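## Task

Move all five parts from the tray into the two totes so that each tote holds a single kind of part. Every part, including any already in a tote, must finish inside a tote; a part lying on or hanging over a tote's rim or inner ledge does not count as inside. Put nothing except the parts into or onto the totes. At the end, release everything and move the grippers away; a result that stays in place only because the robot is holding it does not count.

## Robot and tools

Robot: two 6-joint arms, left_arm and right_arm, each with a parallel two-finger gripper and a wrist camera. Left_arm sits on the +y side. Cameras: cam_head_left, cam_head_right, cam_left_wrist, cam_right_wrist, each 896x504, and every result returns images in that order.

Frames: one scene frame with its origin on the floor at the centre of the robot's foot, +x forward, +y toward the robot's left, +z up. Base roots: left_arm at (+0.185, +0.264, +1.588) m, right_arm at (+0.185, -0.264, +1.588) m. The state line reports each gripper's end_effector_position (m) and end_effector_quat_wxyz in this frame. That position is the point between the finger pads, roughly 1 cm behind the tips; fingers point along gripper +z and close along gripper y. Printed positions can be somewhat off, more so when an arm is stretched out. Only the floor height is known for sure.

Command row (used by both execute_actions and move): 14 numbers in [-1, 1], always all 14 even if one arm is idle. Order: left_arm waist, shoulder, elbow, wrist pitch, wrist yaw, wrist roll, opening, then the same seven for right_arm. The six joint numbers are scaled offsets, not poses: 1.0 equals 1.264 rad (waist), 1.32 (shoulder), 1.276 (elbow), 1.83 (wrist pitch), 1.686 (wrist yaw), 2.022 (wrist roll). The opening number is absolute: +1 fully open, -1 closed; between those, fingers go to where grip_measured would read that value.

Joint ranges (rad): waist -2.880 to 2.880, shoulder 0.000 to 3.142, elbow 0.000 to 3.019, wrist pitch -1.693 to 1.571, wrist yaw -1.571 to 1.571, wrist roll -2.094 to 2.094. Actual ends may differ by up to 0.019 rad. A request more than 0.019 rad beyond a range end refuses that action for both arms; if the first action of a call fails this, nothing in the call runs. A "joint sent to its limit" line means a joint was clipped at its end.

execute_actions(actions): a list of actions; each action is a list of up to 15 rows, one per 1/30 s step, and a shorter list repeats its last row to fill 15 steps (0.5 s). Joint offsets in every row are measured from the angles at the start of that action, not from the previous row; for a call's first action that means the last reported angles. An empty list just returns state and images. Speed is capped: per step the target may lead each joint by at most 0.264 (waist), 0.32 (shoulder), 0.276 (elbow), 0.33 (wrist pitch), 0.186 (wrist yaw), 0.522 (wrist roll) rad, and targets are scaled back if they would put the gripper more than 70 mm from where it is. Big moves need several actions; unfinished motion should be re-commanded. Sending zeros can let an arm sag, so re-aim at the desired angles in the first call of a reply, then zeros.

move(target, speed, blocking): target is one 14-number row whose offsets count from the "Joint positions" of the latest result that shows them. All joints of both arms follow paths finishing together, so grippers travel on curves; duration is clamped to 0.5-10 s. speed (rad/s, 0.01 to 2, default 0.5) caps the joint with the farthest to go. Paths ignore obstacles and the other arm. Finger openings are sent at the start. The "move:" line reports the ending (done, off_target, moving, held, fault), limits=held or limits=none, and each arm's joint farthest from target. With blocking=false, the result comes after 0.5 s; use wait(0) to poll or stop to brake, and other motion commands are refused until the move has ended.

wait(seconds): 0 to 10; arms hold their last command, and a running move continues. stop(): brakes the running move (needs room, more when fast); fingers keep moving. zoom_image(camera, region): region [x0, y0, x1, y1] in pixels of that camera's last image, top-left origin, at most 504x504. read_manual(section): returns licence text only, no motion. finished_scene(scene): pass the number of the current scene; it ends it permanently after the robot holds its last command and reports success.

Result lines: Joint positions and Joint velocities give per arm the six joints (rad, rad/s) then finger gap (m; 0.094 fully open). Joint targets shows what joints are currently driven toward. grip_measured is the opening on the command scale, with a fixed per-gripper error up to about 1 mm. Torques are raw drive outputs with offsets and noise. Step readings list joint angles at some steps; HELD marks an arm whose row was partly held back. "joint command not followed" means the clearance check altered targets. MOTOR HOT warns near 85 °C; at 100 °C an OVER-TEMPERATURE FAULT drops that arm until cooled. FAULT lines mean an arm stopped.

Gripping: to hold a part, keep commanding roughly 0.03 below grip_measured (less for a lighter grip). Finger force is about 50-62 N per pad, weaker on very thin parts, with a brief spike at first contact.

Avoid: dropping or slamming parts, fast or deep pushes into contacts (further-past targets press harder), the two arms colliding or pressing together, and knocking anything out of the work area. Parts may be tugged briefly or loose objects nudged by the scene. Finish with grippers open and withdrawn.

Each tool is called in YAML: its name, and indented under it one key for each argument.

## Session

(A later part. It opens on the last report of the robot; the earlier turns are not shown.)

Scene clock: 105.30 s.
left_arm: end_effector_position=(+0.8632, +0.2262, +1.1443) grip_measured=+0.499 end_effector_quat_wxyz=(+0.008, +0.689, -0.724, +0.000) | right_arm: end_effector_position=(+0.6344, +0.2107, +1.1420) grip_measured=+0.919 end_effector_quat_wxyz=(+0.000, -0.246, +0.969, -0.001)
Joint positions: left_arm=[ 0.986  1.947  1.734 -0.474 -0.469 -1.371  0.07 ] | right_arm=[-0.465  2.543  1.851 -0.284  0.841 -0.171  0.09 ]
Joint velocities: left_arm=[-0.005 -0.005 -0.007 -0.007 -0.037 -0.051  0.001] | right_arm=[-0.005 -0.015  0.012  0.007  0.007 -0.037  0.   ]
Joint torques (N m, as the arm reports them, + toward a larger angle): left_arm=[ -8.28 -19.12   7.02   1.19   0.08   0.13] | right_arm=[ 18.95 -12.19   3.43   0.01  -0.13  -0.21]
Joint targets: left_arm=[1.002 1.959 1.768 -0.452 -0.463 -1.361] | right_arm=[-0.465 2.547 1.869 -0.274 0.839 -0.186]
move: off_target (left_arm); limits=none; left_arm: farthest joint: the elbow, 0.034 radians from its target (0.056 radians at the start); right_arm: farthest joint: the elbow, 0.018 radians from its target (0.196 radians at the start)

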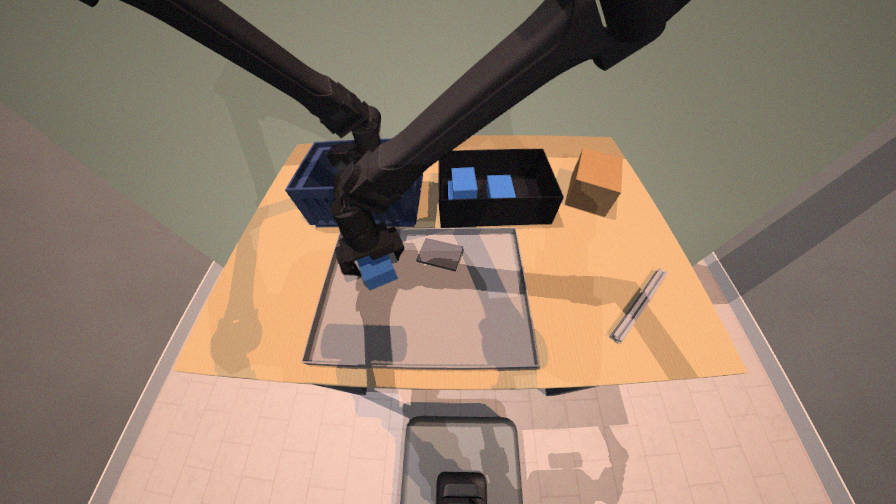

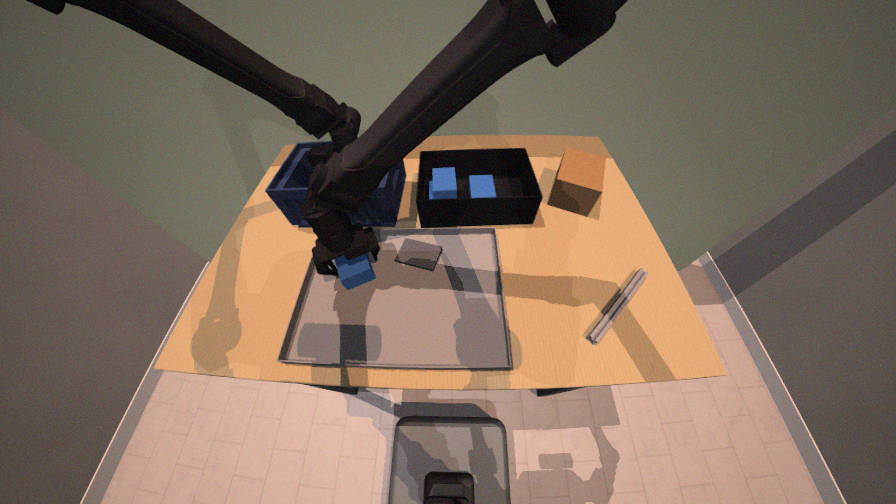

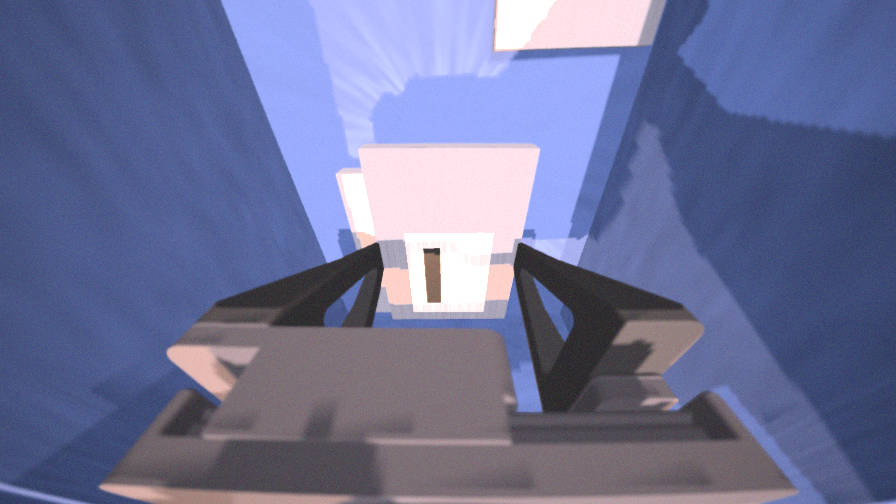

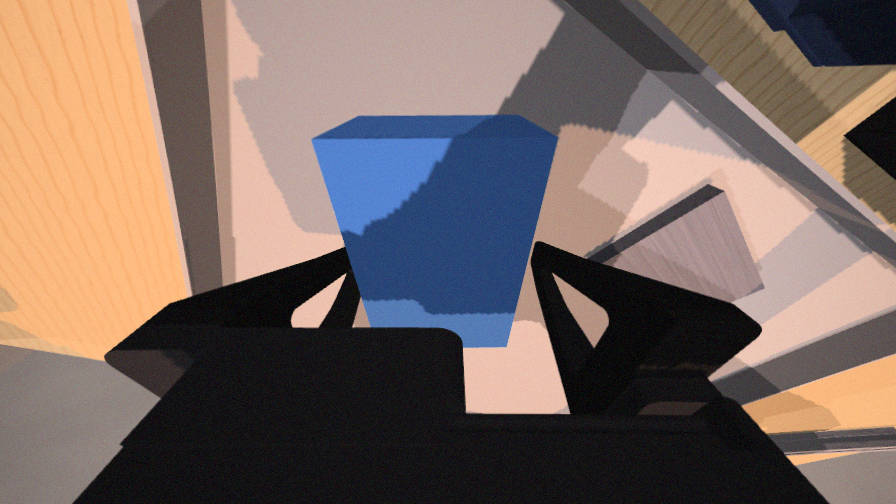

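execute_actions:
  actions:
    - [[0.0032,0.003,0.0196,0.0066,0.0018,0.0045,0.45,0,0.003,0.0141,0.0055,-0.0012,-0.0074,0.85],[0.0032,0.003,0.0196,0.0066,0.0018,0.0045,0.47,0,0.003,0.0141,0.0055,-0.0012,-0.0074,0.78],[0.0032,0.003,0.0196,0.0066,0.0018,0.0045,0.49,0,0.003,0.0141,0.0055,-0.0012,-0.0074,0.71],[0.0032,0.003,0.0196,0.0066,0.0018,0.0045,0.51,0,0.003,0.0141,0.0055,-0.0012,-0.0074,0.65],[0.0032,0.003,0.0196,0.0066,0.0018,0.0045,0.53,0,0.003,0.0141,0.0055,-0.0012,-0.0074,0.61],[0.0032,0.003,0.0196,0.0066,0.0018,0.0045,0.55,0,0.003,0.0141,0.0055,-0.0012,-0.0074,0.58],[0.0032,0.003,0.0196,0.0066,0.0018,0.0045,0.58,0,0.003,0.0141,0.0055,-0.0012,-0.0074,0.55],[0.0032,0.003,0.0196,0.0066,0.0018,0.0045,0.61,0,0.003,0.0141,0.0055,-0.0012,-0.0074,0.525],[0.0032,0.003,0.0196,0.0066,0.0018,0.0045,0.64,0,0.003,0.0141,0.0055,-0.0012,-0.0074,0.50],[0.0032,0.003,0.0196,0.0066,0.0018,0.0045,0.66,0,0.003,0.0141,0.0055,-0.0012,-0.0074,0.48],[0.0032,0.003,0.0196,0.0066,0.0018,0.0045,0.66,0,0.003,0.0141,0.0055,-0.0012,-0.0074,0.46],[0.0032,0.003,0.0196,0.0066,0.0018,0.0045,0.66,0,0.003,0.0141,0.0055,-0.0012,-0.0074,0.44],[0.0032,0.003,0.0196,0.0066,0.0018,0.0045,0.66,0,0.003,0.0141,0.0055,-0.0012,-0.0074,0.42],[0.0032,0.003,0.0196,0.0066,0.0018,0.0045,0.66,0,0.003,0.0141,0.0055,-0.0012,-0.0074,0.40],[0.0032,0.003,0.0196,0.0066,0.0018,0.0045,0.66,0,0.003,0.0141,0.0055,-0.0012,-0.0074,0.38]]

wait:
  seconds: 0.3

Scene clock: 109.53 s.
left_arm: end_effector_position=(+0.8637, +0.2264, +1.1444) grip_measured=+0.658 end_effector_quat_wxyz=(+0.007, +0.690, -0.724, +0.000) | right_arm: end_effector_position=(+0.6343, +0.2108, +1.1420) grip_measured=+0.464 end_effector_quat_wxyz=(+0.000, -0.246, +0.969, -0.000)
Joint positions: left_arm=[ 0.986  1.947  1.735 -0.473 -0.469 -1.371  0.078] | right_arm=[-0.465  2.543  1.851 -0.284  0.84  -0.172  0.069]
Joint velocities: left_arm=[-0.005  0.005 -0.007 -0.022 -0.007  0.037 -0.   ] | right_arm=[-0.005  0.005 -0.002 -0.002  0.037  0.007  0.   ]
Joint torques (N m, as the arm reports them, + toward a larger angle): left_arm=[ -9.61 -20.2    6.16   0.9    0.     0.11] | right_arm=[ 18.92 -12.24   3.51  -0.02  -0.07  -0.2 ]
Joint targets: left_arm=[0.990 1.951 1.759 -0.461 -0.466 -1.362] | right_arm=[-0.465 2.547 1.869 -0.274 0.839 -0.186]
Step readings (joint positions):
0: left_arm=[0.986 1.947 1.734 -0.474 -0.469 -1.371] | right_arm=[-0.465 2.543 1.851 -0.284 0.841 -0.172]
1: left_arm=[0.986 1.947 1.734 -0.474 -0.469 -1.371] | right_arm=[-0.465 2.543 1.851 -0.284 0.841 -0.172]
2: left_arm=[0.986 1.947 1.734 -0.474 -0.469 -1.371] | right_arm=[-0.465 2.543 1.851 -0.284 0.841 -0.172]
4: left_arm=[0.986 1.947 1.734 -0.474 -0.469 -1.371] | right_arm=[-0.465 2.543 1.851 -0.284 0.841 -0.172]
8: left_arm=[0.986 1.947 1.735 -0.473 -0.469 -1.371] | right_arm=[-0.465 2.543 1.851 -0.284 0.840 -0.172]
15: Joint positions above

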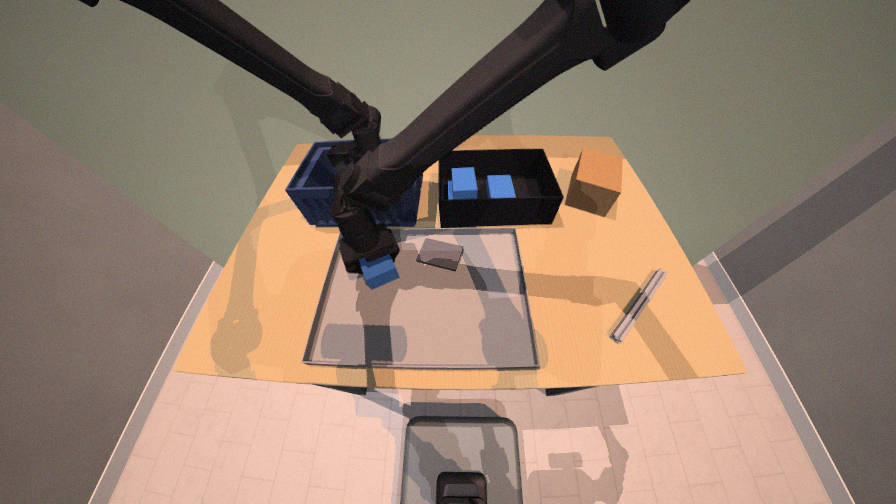

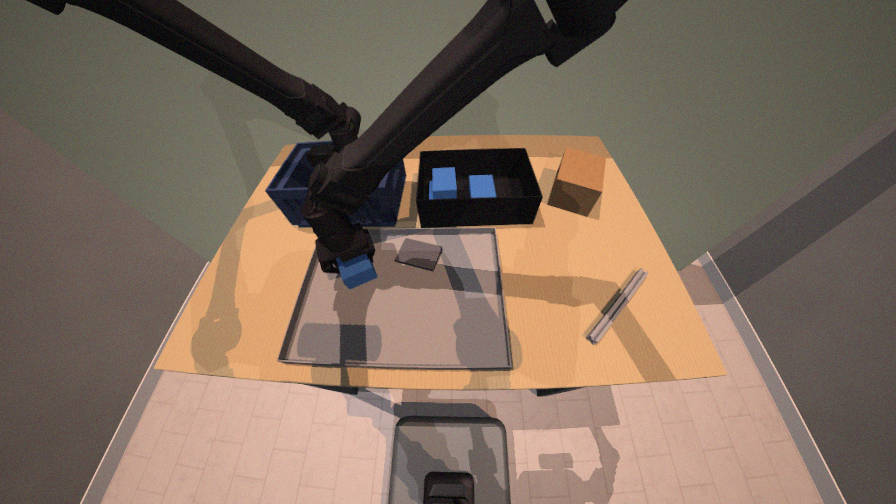

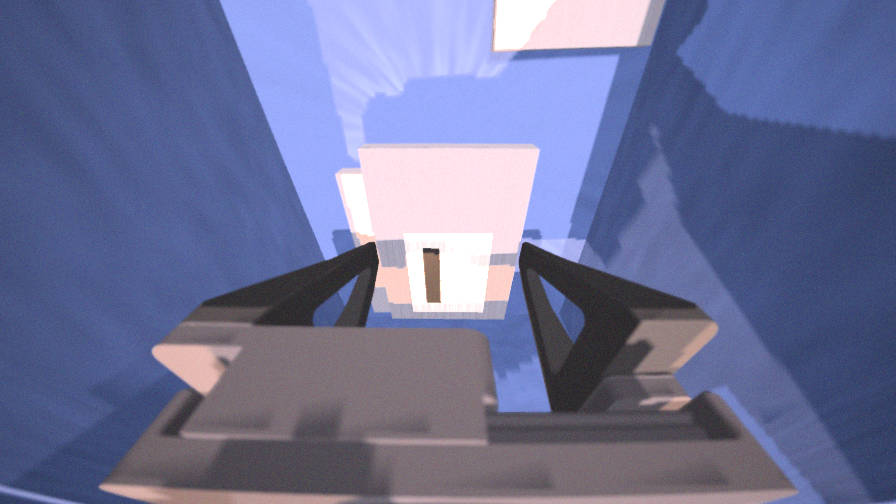

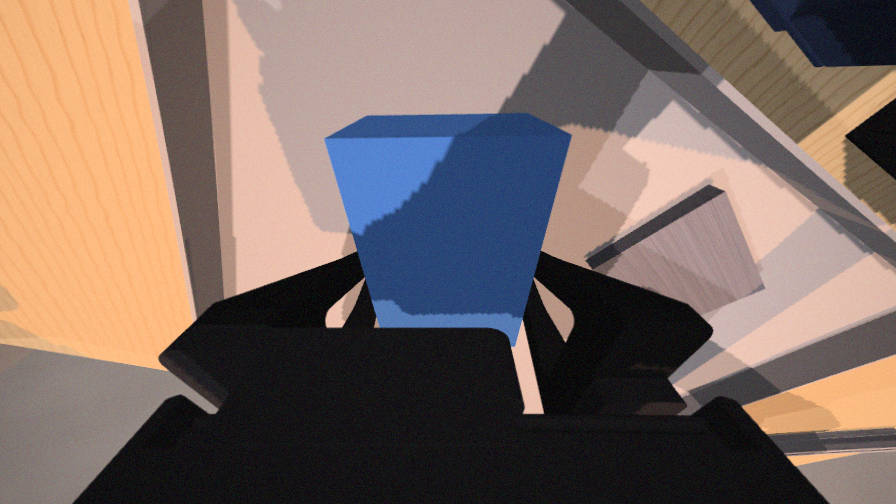

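Scene clock: 109.83 s.
left_arm: end_effector_position=(+0.8637, +0.2264, +1.1444) grip_measured=+0.658 end_effector_quat_wxyz=(+0.007, +0.690, -0.724, +0.000) | right_arm: end_effector_position=(+0.6343, +0.2108, +1.1420) grip_measured=+0.464 end_effector_quat_wxyz=(+0.000, -0.246, +0.969, -0.000)
Joint positions: left_arm=[ 0.986  1.947  1.735 -0.473 -0.469 -1.371  0.078] | right_arm=[-0.465  2.543  1.851 -0.284  0.84  -0.172  0.069]
Joint velocities: left_arm=[ 0.005 -0.015  0.002  0.007  0.007 -0.007 -0.001] | right_arm=[-0.005 -0.005 -0.017 -0.012  0.007  0.037  0.   ]
Joint torques (N m, as the arm reports them, + toward a larger angle): left_arm=[ -9.58 -20.03   6.09   0.85  -0.01   0.12] | right_arm=[ 19.01 -12.34   3.5   -0.02  -0.07  -0.2 ]
Joint targets: left_arm=[0.990 1.951 1.759 -0.461 -0.466 -1.362] | right_arm=[-0.465 2.547 1.869 -0.274 0.839 -0.186]
wait: 0.30 s; at rest by 0.17 s

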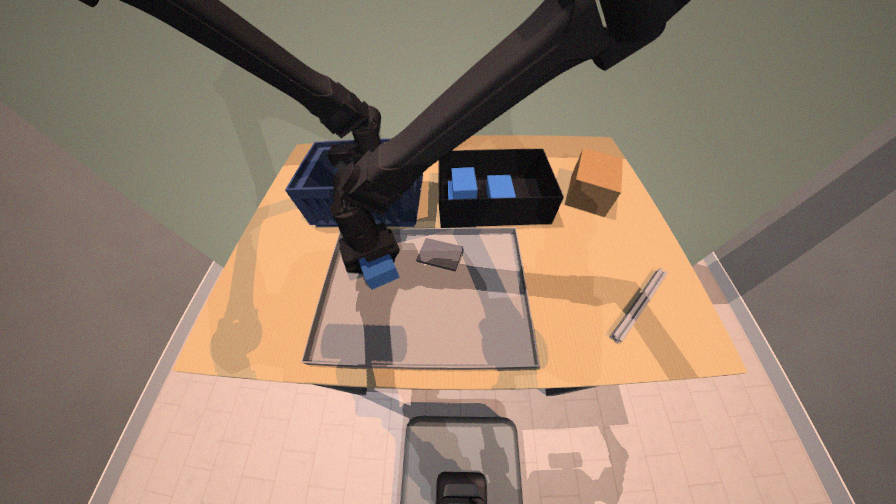

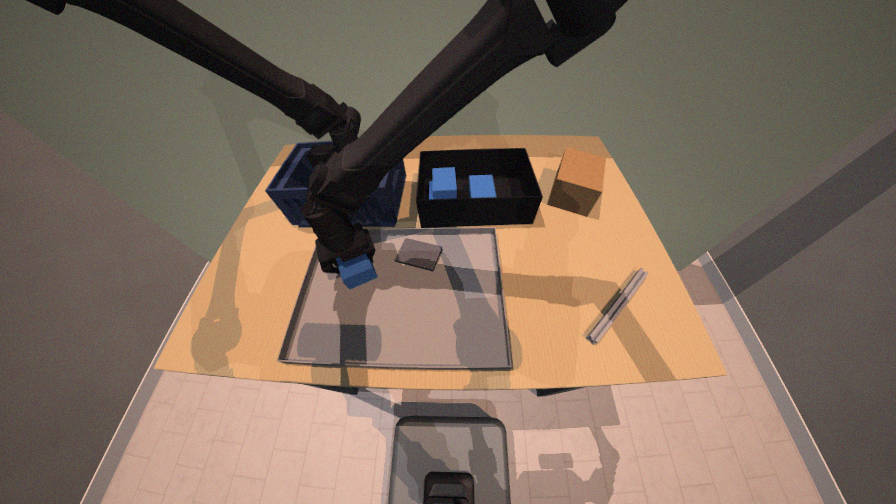

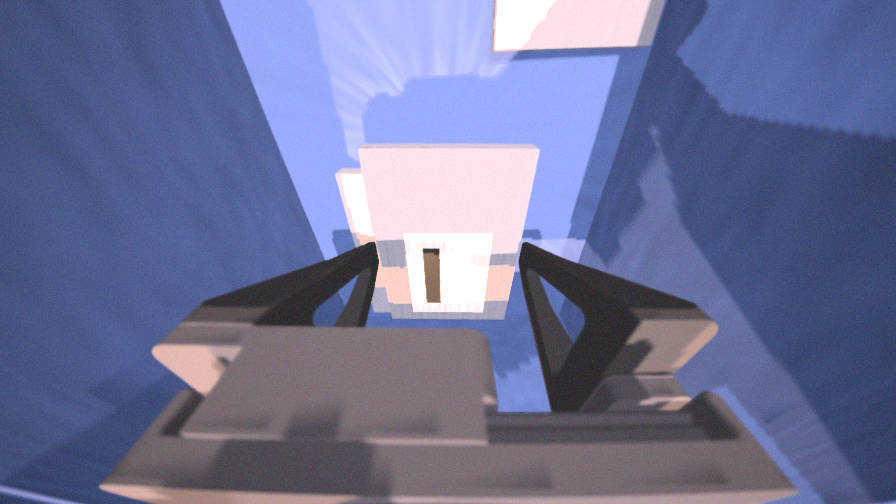

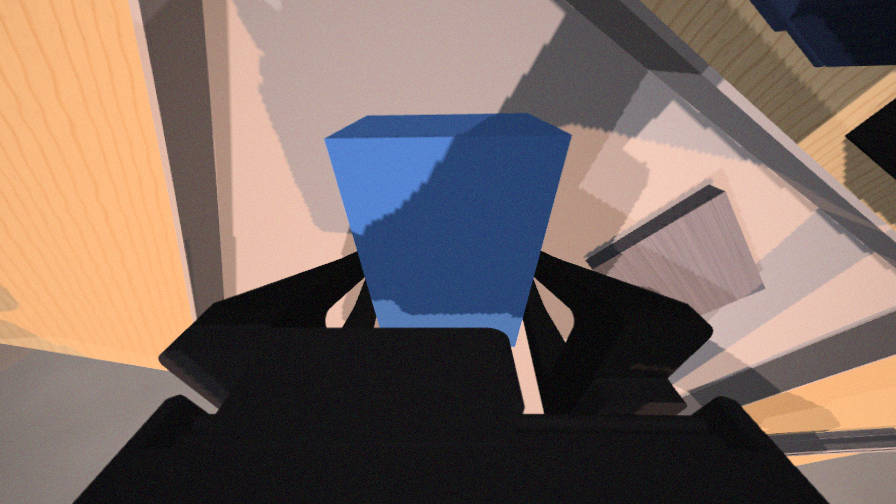

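execute_actions:
  actions: []

Scene clock: 111.77 s.
left_arm: end_effector_position=(+0.8637, +0.2264, +1.1444) grip_measured=+0.658 end_effector_quat_wxyz=(+0.007, +0.690, -0.724, +0.000) | right_arm: end_effector_position=(+0.6343, +0.2108, +1.1420) grip_measured=+0.464 end_effector_quat_wxyz=(+0.000, -0.246, +0.969, -0.000)
Joint positions: left_arm=[ 0.986  1.947  1.735 -0.473 -0.469 -1.371  0.078] | right_arm=[-0.465  2.543  1.851 -0.284  0.84  -0.172  0.069]
Joint velocities: left_arm=[-0.005  0.015 -0.012 -0.007  0.022 -0.022 -0.   ] | right_arm=[-0.015 -0.005 -0.017 -0.007 -0.037  0.066 -0.001]
Joint torques (N m, as the arm reports them, + toward a larger angle): left_arm=[ -9.31 -20.15   6.15   0.87  -0.01   0.1 ] | right_arm=[ 18.95 -12.28   3.5   -0.01  -0.07  -0.2 ]
Joint targets: left_arm=[0.990 1.951 1.759 -0.461 -0.466 -1.362] | right_arm=[-0.465 2.547 1.869 -0.274 0.839 -0.186]

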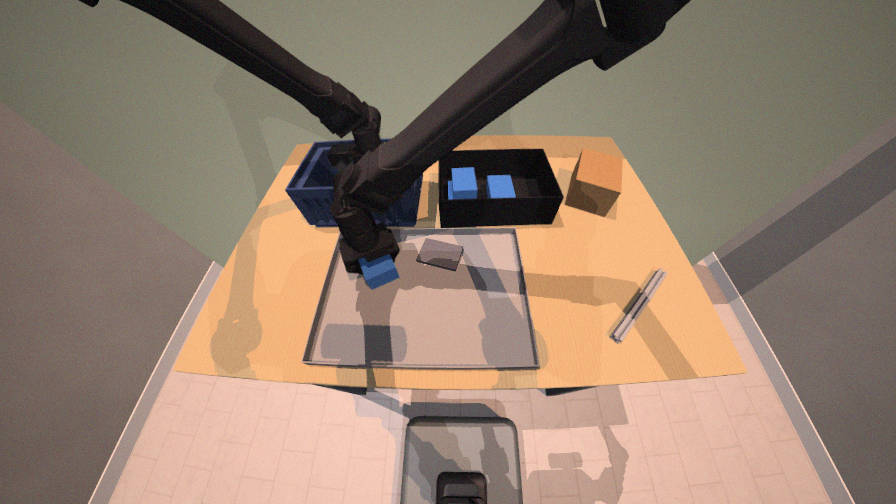

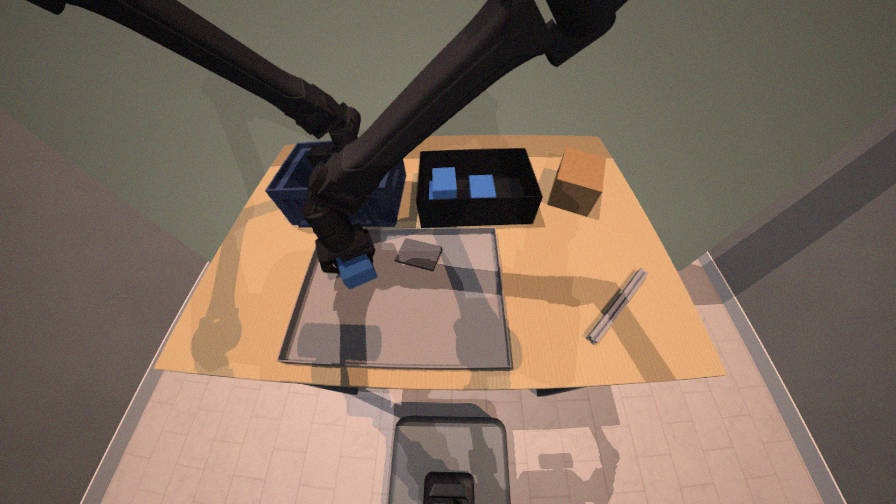

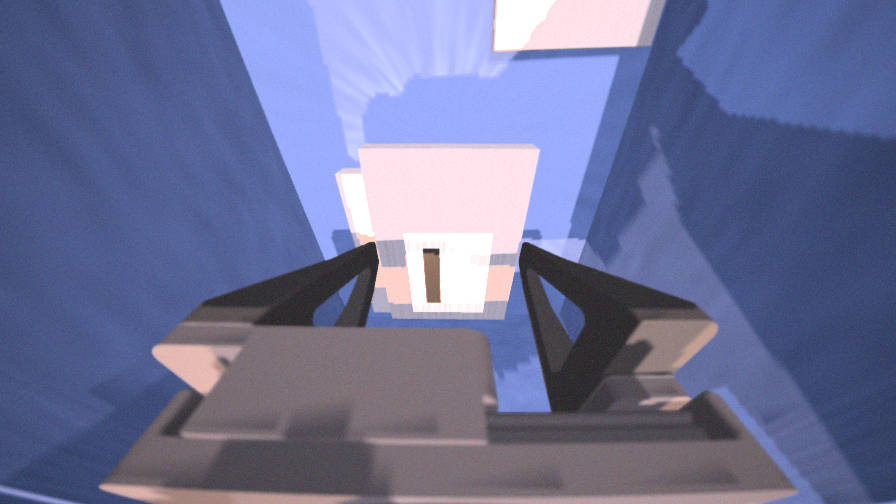

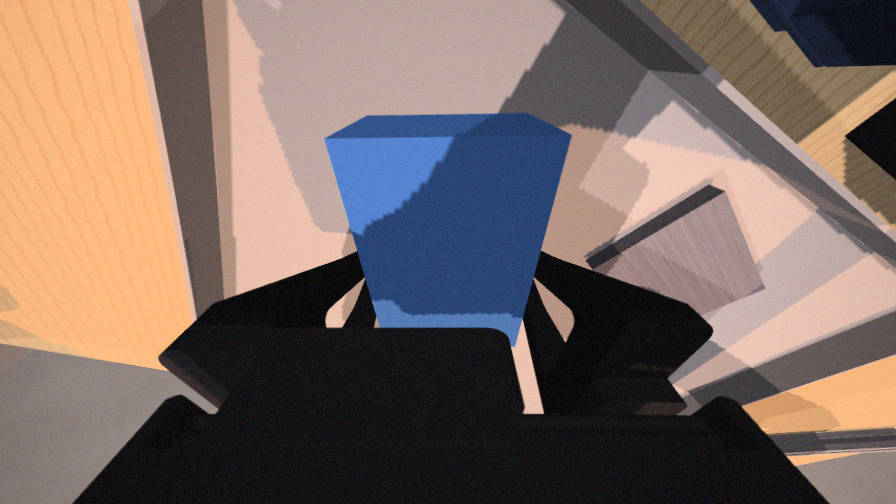

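move:
  target: [-0.0285,-0.0553,-0.0353,-0.0158,-0.0119,-0.0124,0.66,0.0973,-0.1386,-0.1293,-0.0645,0.0344,0.0767,0.41]
  speed: 0.2

Scene clock: 115.93 s.
left_arm: end_effector_position=(+0.8602, +0.2265, +1.1663) grip_measured=+0.658 end_effector_quat_wxyz=(+0.010, +0.690, -0.724, -0.003) | right_arm: end_effector_position=(+0.6334, +0.2054, +1.2362) grip_measured=+0.464 end_effector_quat_wxyz=(-0.000, -0.244, +0.970, -0.002)
Joint positions: left_arm=[ 0.97   1.899  1.691 -0.492 -0.484 -1.387  0.078] | right_arm=[-0.364  2.378  1.692 -0.394  0.896 -0.032  0.069]
Joint velocities: left_arm=[ 0.005 -0.034  0.012  0.002 -0.022  0.007  0.   ] | right_arm=[-0.005 -0.015  0.002 -0.002 -0.022 -0.007  0.   ]
Joint torques (N m, as the arm reports them, + toward a larger angle): left_arm=[-11.49 -22.26   3.74   0.05  -0.25  -0.07] | right_arm=[ 20.67 -14.08   1.83  -0.61   0.1    0.07]
Joint targets: left_arm=[0.950 1.875 1.690 -0.502 -0.488 -1.396] | right_arm=[-0.342 2.360 1.686 -0.402 0.898 -0.017]
move: off_target (left_arm, right_arm); limits=none; left_arm: farthest joint: the shoulder, 0.025 radians from its target (0.073 radians at the start); right_arm: farthest joint: the waist, 0.022 radians from its target (0.123 radians at the start)

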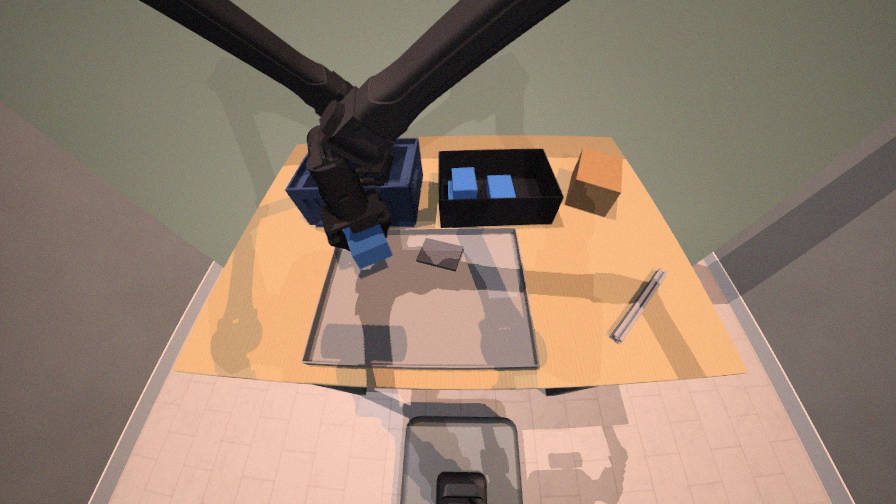

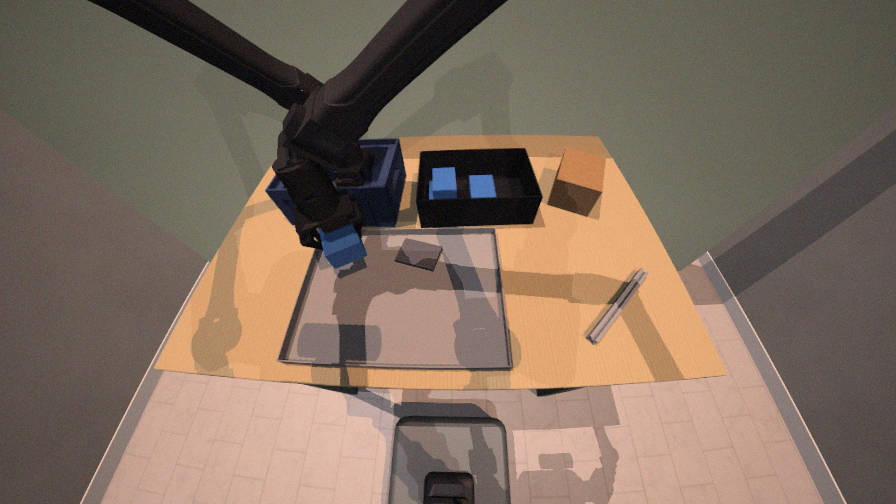

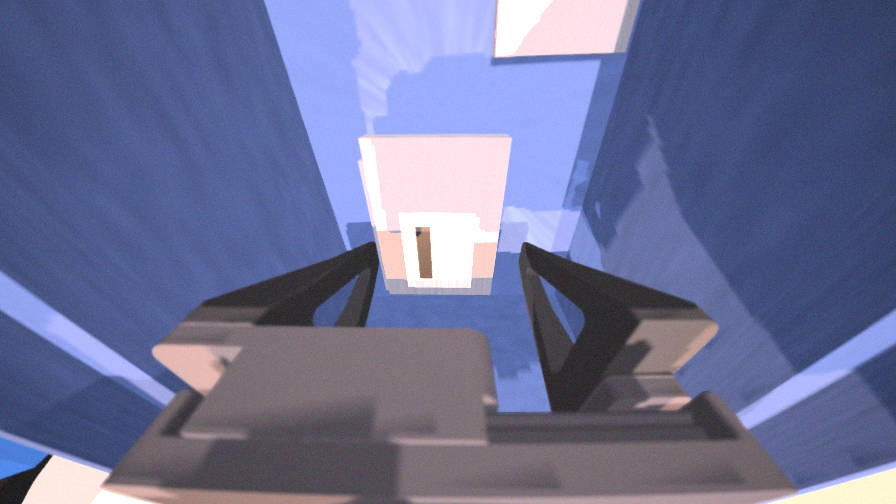

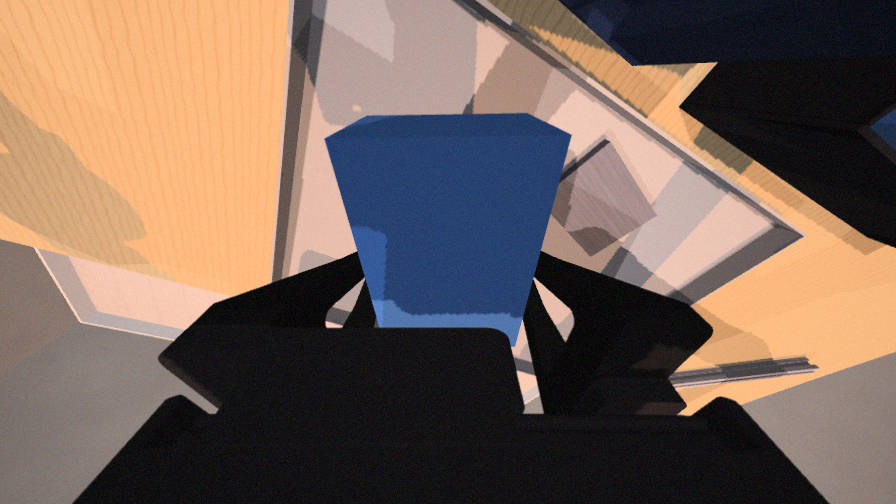

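move:
  target: [-0.1305,-0.2515,-0.1348,-0.1016,-0.0718,-0.0628,0.3,-0.1092,-0.3485,-0.2837,0.0295,-0.0463,0.005,0.41]
  speed: 0.4

Scene clock: 119.97 s.
left_arm: end_effector_position=(+0.8652, +0.2272, +1.3335) grip_measured=+0.302 end_effector_quat_wxyz=(-0.001, +0.696, -0.718, +0.002) | right_arm: end_effector_position=(+0.7025, +0.0254, +1.2852) grip_measured=+0.464 end_effector_quat_wxyz=(-0.001, -0.154, +0.988, -0.003)
Joint positions: left_arm=[ 0.82   1.582  1.517 -0.666 -0.602 -1.504  0.061] | right_arm=[-0.507  1.931  1.335 -0.348  0.82  -0.031  0.069]
Joint velocities: left_arm=[ 0.005 -0.005 -0.002  0.002 -0.022  0.051  0.   ] | right_arm=[-0.005 -0.005 -0.002  0.012 -0.022 -0.022 -0.   ]
Joint torques (N m, as the arm reports them, + toward a larger angle): left_arm=[-10.12 -20.07   5.05  -0.03  -0.25  -0.11] | right_arm=[ 14.89 -13.81   1.86  -0.09  -0.1    0.02]
Joint targets: left_arm=[0.805 1.567 1.519 -0.677 -0.605 -1.514] | right_arm=[-0.503 1.918 1.330 -0.340 0.818 -0.022]
move: done; limits=none; left_arm: farthest joint: the waist, 0.015 radians from its target (0.165 radians at the start); right_arm: farthest joint: the shoulder, 0.013 radians from its target (0.460 radians at the start)

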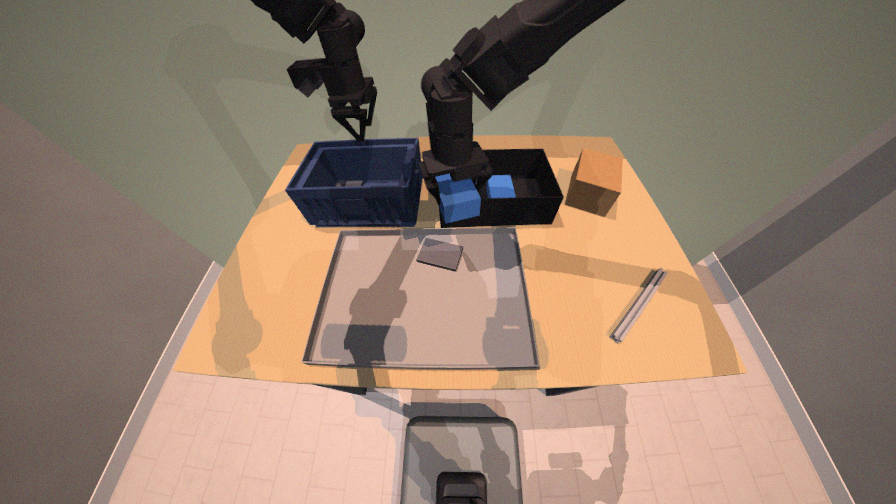

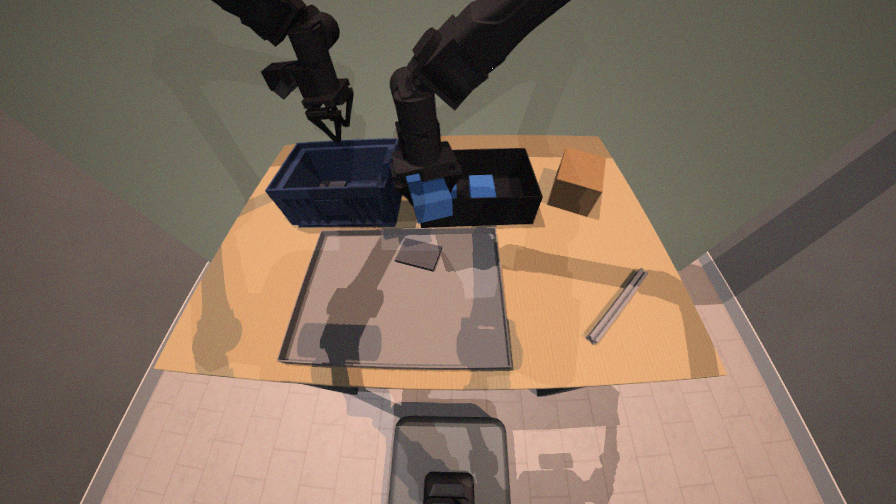

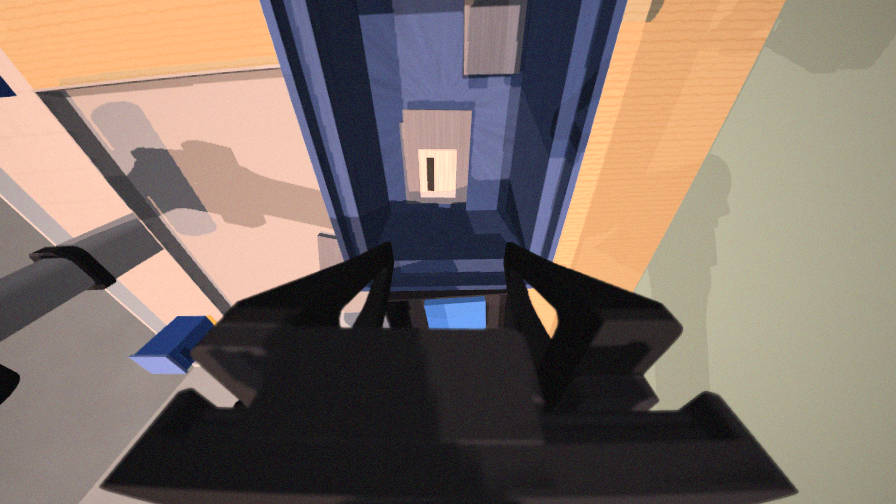

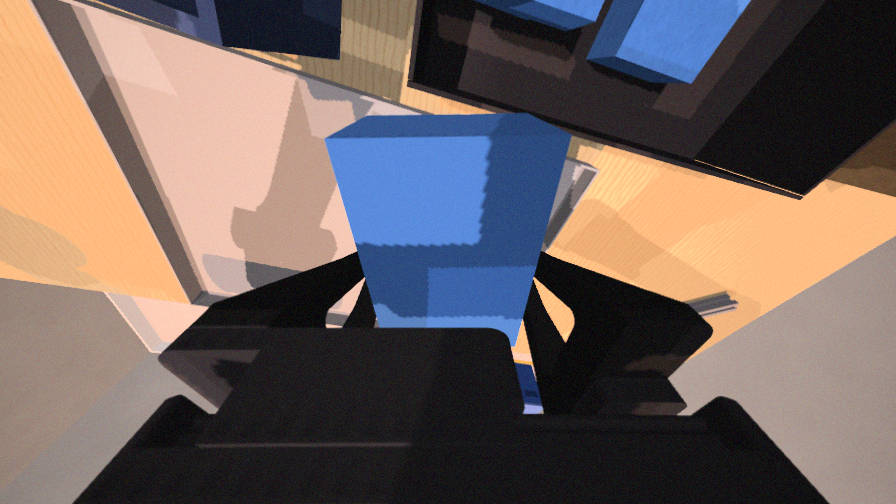

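move:
  target: [-0.1674,0.1535,-0.3158,0.2749,-0.086,0.0364,0.66,-0.1448,-0.0614,0.2923,-0.1596,-0.0753,0.0188,0.41]
  speed: 0.4

Scene clock: 124.03 s.
left_arm: end_effector_position=(+0.6690, +0.0558, +1.2681) grip_measured=+0.658 end_effector_quat_wxyz=(+0.003, +0.600, -0.800, -0.004) | right_arm: end_effector_position=(+0.8611, -0.0939, +1.2742) grip_measured=+0.464 end_effector_quat_wxyz=(-0.007, -0.048, +0.999, -0.001)
Joint positions: left_arm=[ 0.626  1.794  1.109 -0.175 -0.743 -1.44   0.078] | right_arm=[-0.696  1.871  1.681 -0.632  0.695 -0.008  0.069]
Joint velocities: left_arm=[-0.015 -0.015  0.002 -0.002 -0.051 -0.051 -0.001] | right_arm=[-0.015 -0.005 -0.017 -0.007 -0.007 -0.051  0.   ]
Joint torques (N m, as the arm reports them, + toward a larger angle): left_arm=[-12.63 -13.94   1.66   0.76  -0.27   0.15] | right_arm=[ 13.42 -18.03   6.43  -0.64  -0.1    0.06]
Joint targets: left_arm=[0.609 1.785 1.114 -0.163 -0.747 -1.430] | right_arm=[-0.690 1.850 1.708 -0.640 0.693 0.007]
move: off_target (right_arm); limits=none; left_arm: farthest joint: the waist, 0.018 radians from its target (0.212 radians at the start); right_arm: farthest joint: the elbow, 0.027 radians from its target (0.373 radians at the start)

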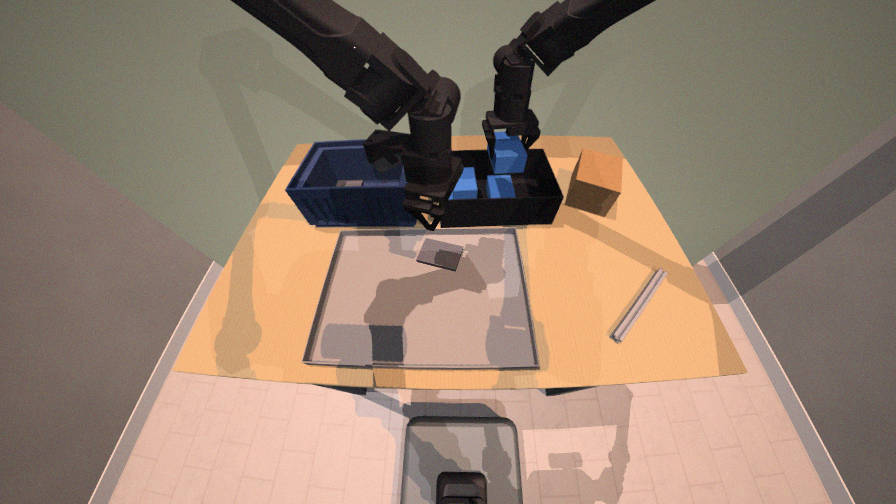

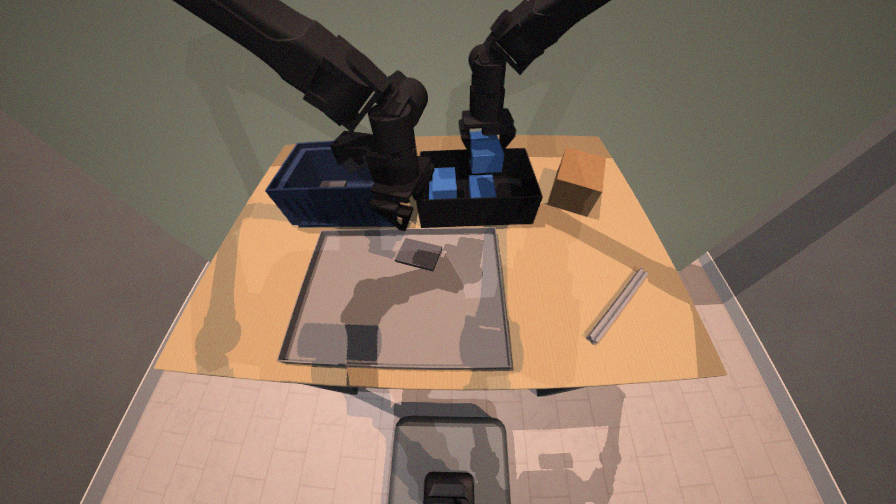

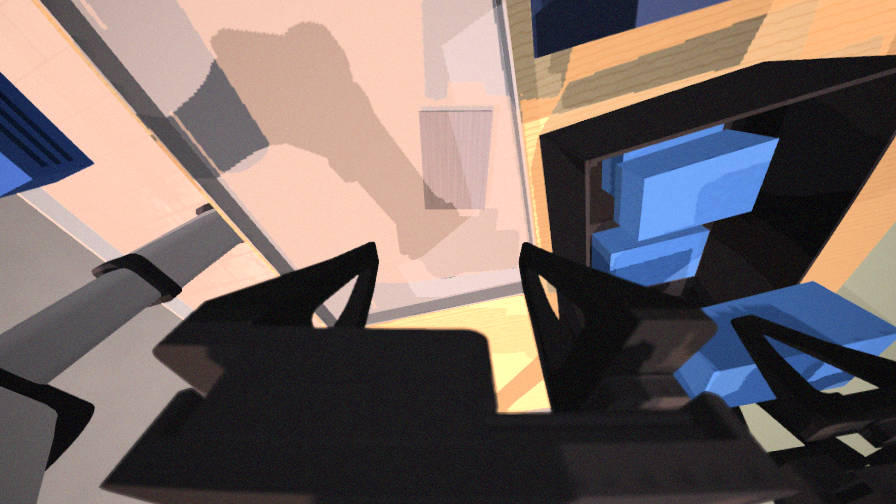

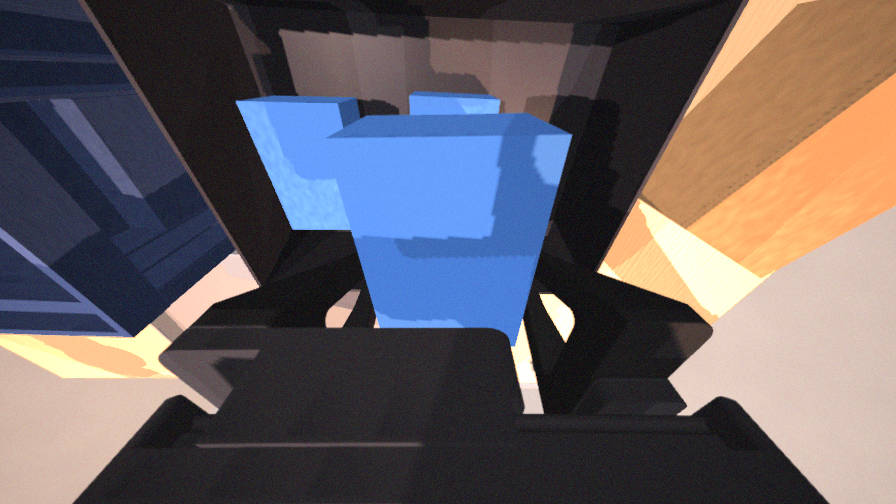

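move:
  target: [0.111,0.1765,0.1386,0.0971,0.0611,0.071,0.66,-0.064,0.0962,0.0866,0.0615,-0.0356,-0.042,0.41]
  speed: 0.25

Scene clock: 127.97 s.
left_arm: end_effector_position=(+0.6802, +0.0548, +1.1517) grip_measured=+0.658 end_effector_quat_wxyz=(-0.001, +0.602, -0.798, +0.003) | right_arm: end_effector_position=(+0.8635, -0.1007, +1.1973) grip_measured=+0.464 end_effector_quat_wxyz=(-0.003, -0.043, +0.999, -0.001)
Joint positions: left_arm=[ 0.763  2.03   1.281 -0.01  -0.643 -1.306  0.078] | right_arm=[-0.778  1.996  1.761 -0.53   0.638 -0.078  0.069]
Joint velocities: left_arm=[-0.005  0.024 -0.027 -0.017 -0.007  0.007 -0.   ] | right_arm=[ 0.005  0.005  0.007 -0.007  0.051 -0.022  0.   ]
Joint torques (N m, as the arm reports them, + toward a larger angle): left_arm=[-11.42 -14.82   0.68   0.86   0.01   0.08] | right_arm=[ 13.23 -16.76   6.57   0.02  -0.11  -0.21]
Joint targets: left_arm=[0.766 2.028 1.286 0.002 -0.640 -1.296] | right_arm=[-0.777 1.998 1.792 -0.519 0.636 -0.093]
move: off_target (right_arm); limits=none; left_arm: farthest joint: the wrist pitch, 0.012 radians from its target (0.178 radians at the start); right_arm: farthest joint: the elbow, 0.031 radians from its target (0.110 radians at the start)

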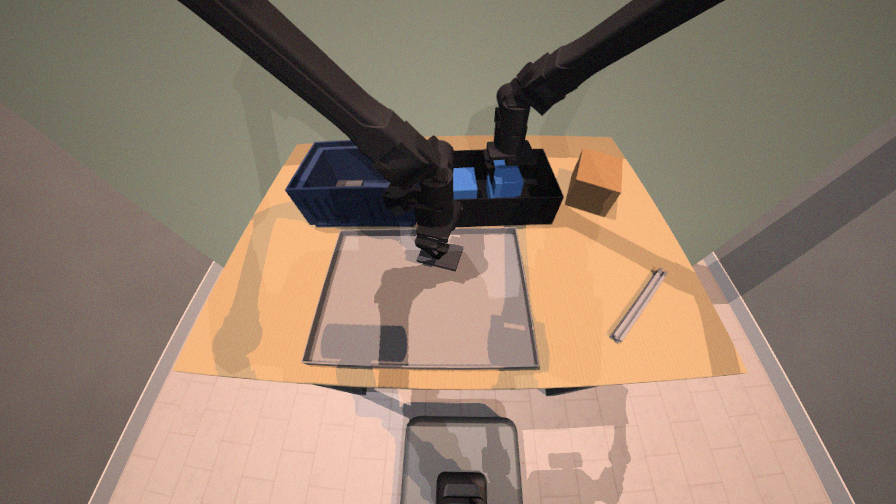

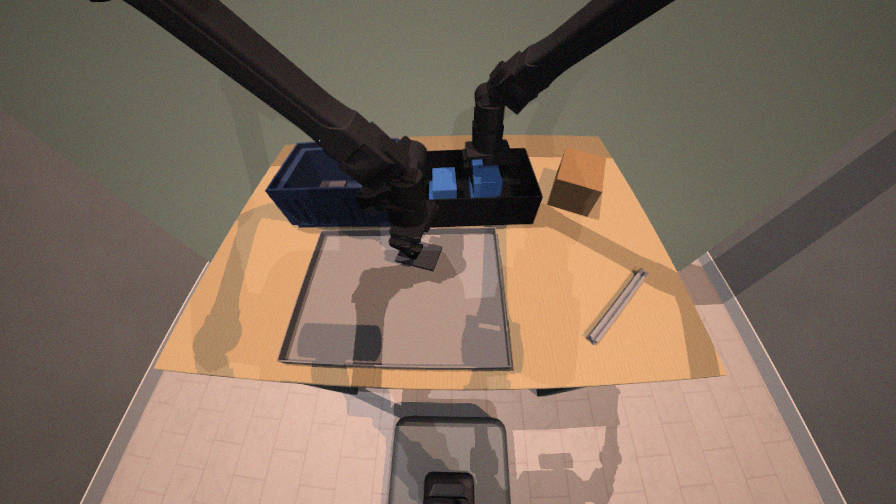

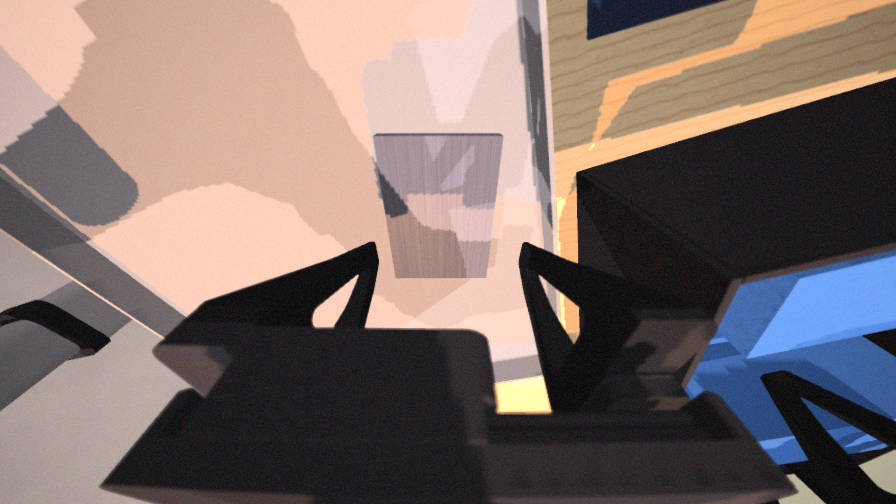

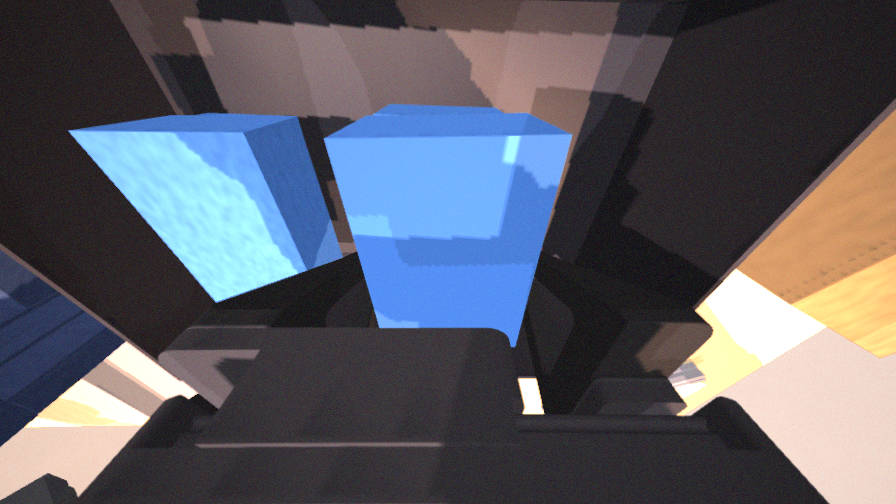

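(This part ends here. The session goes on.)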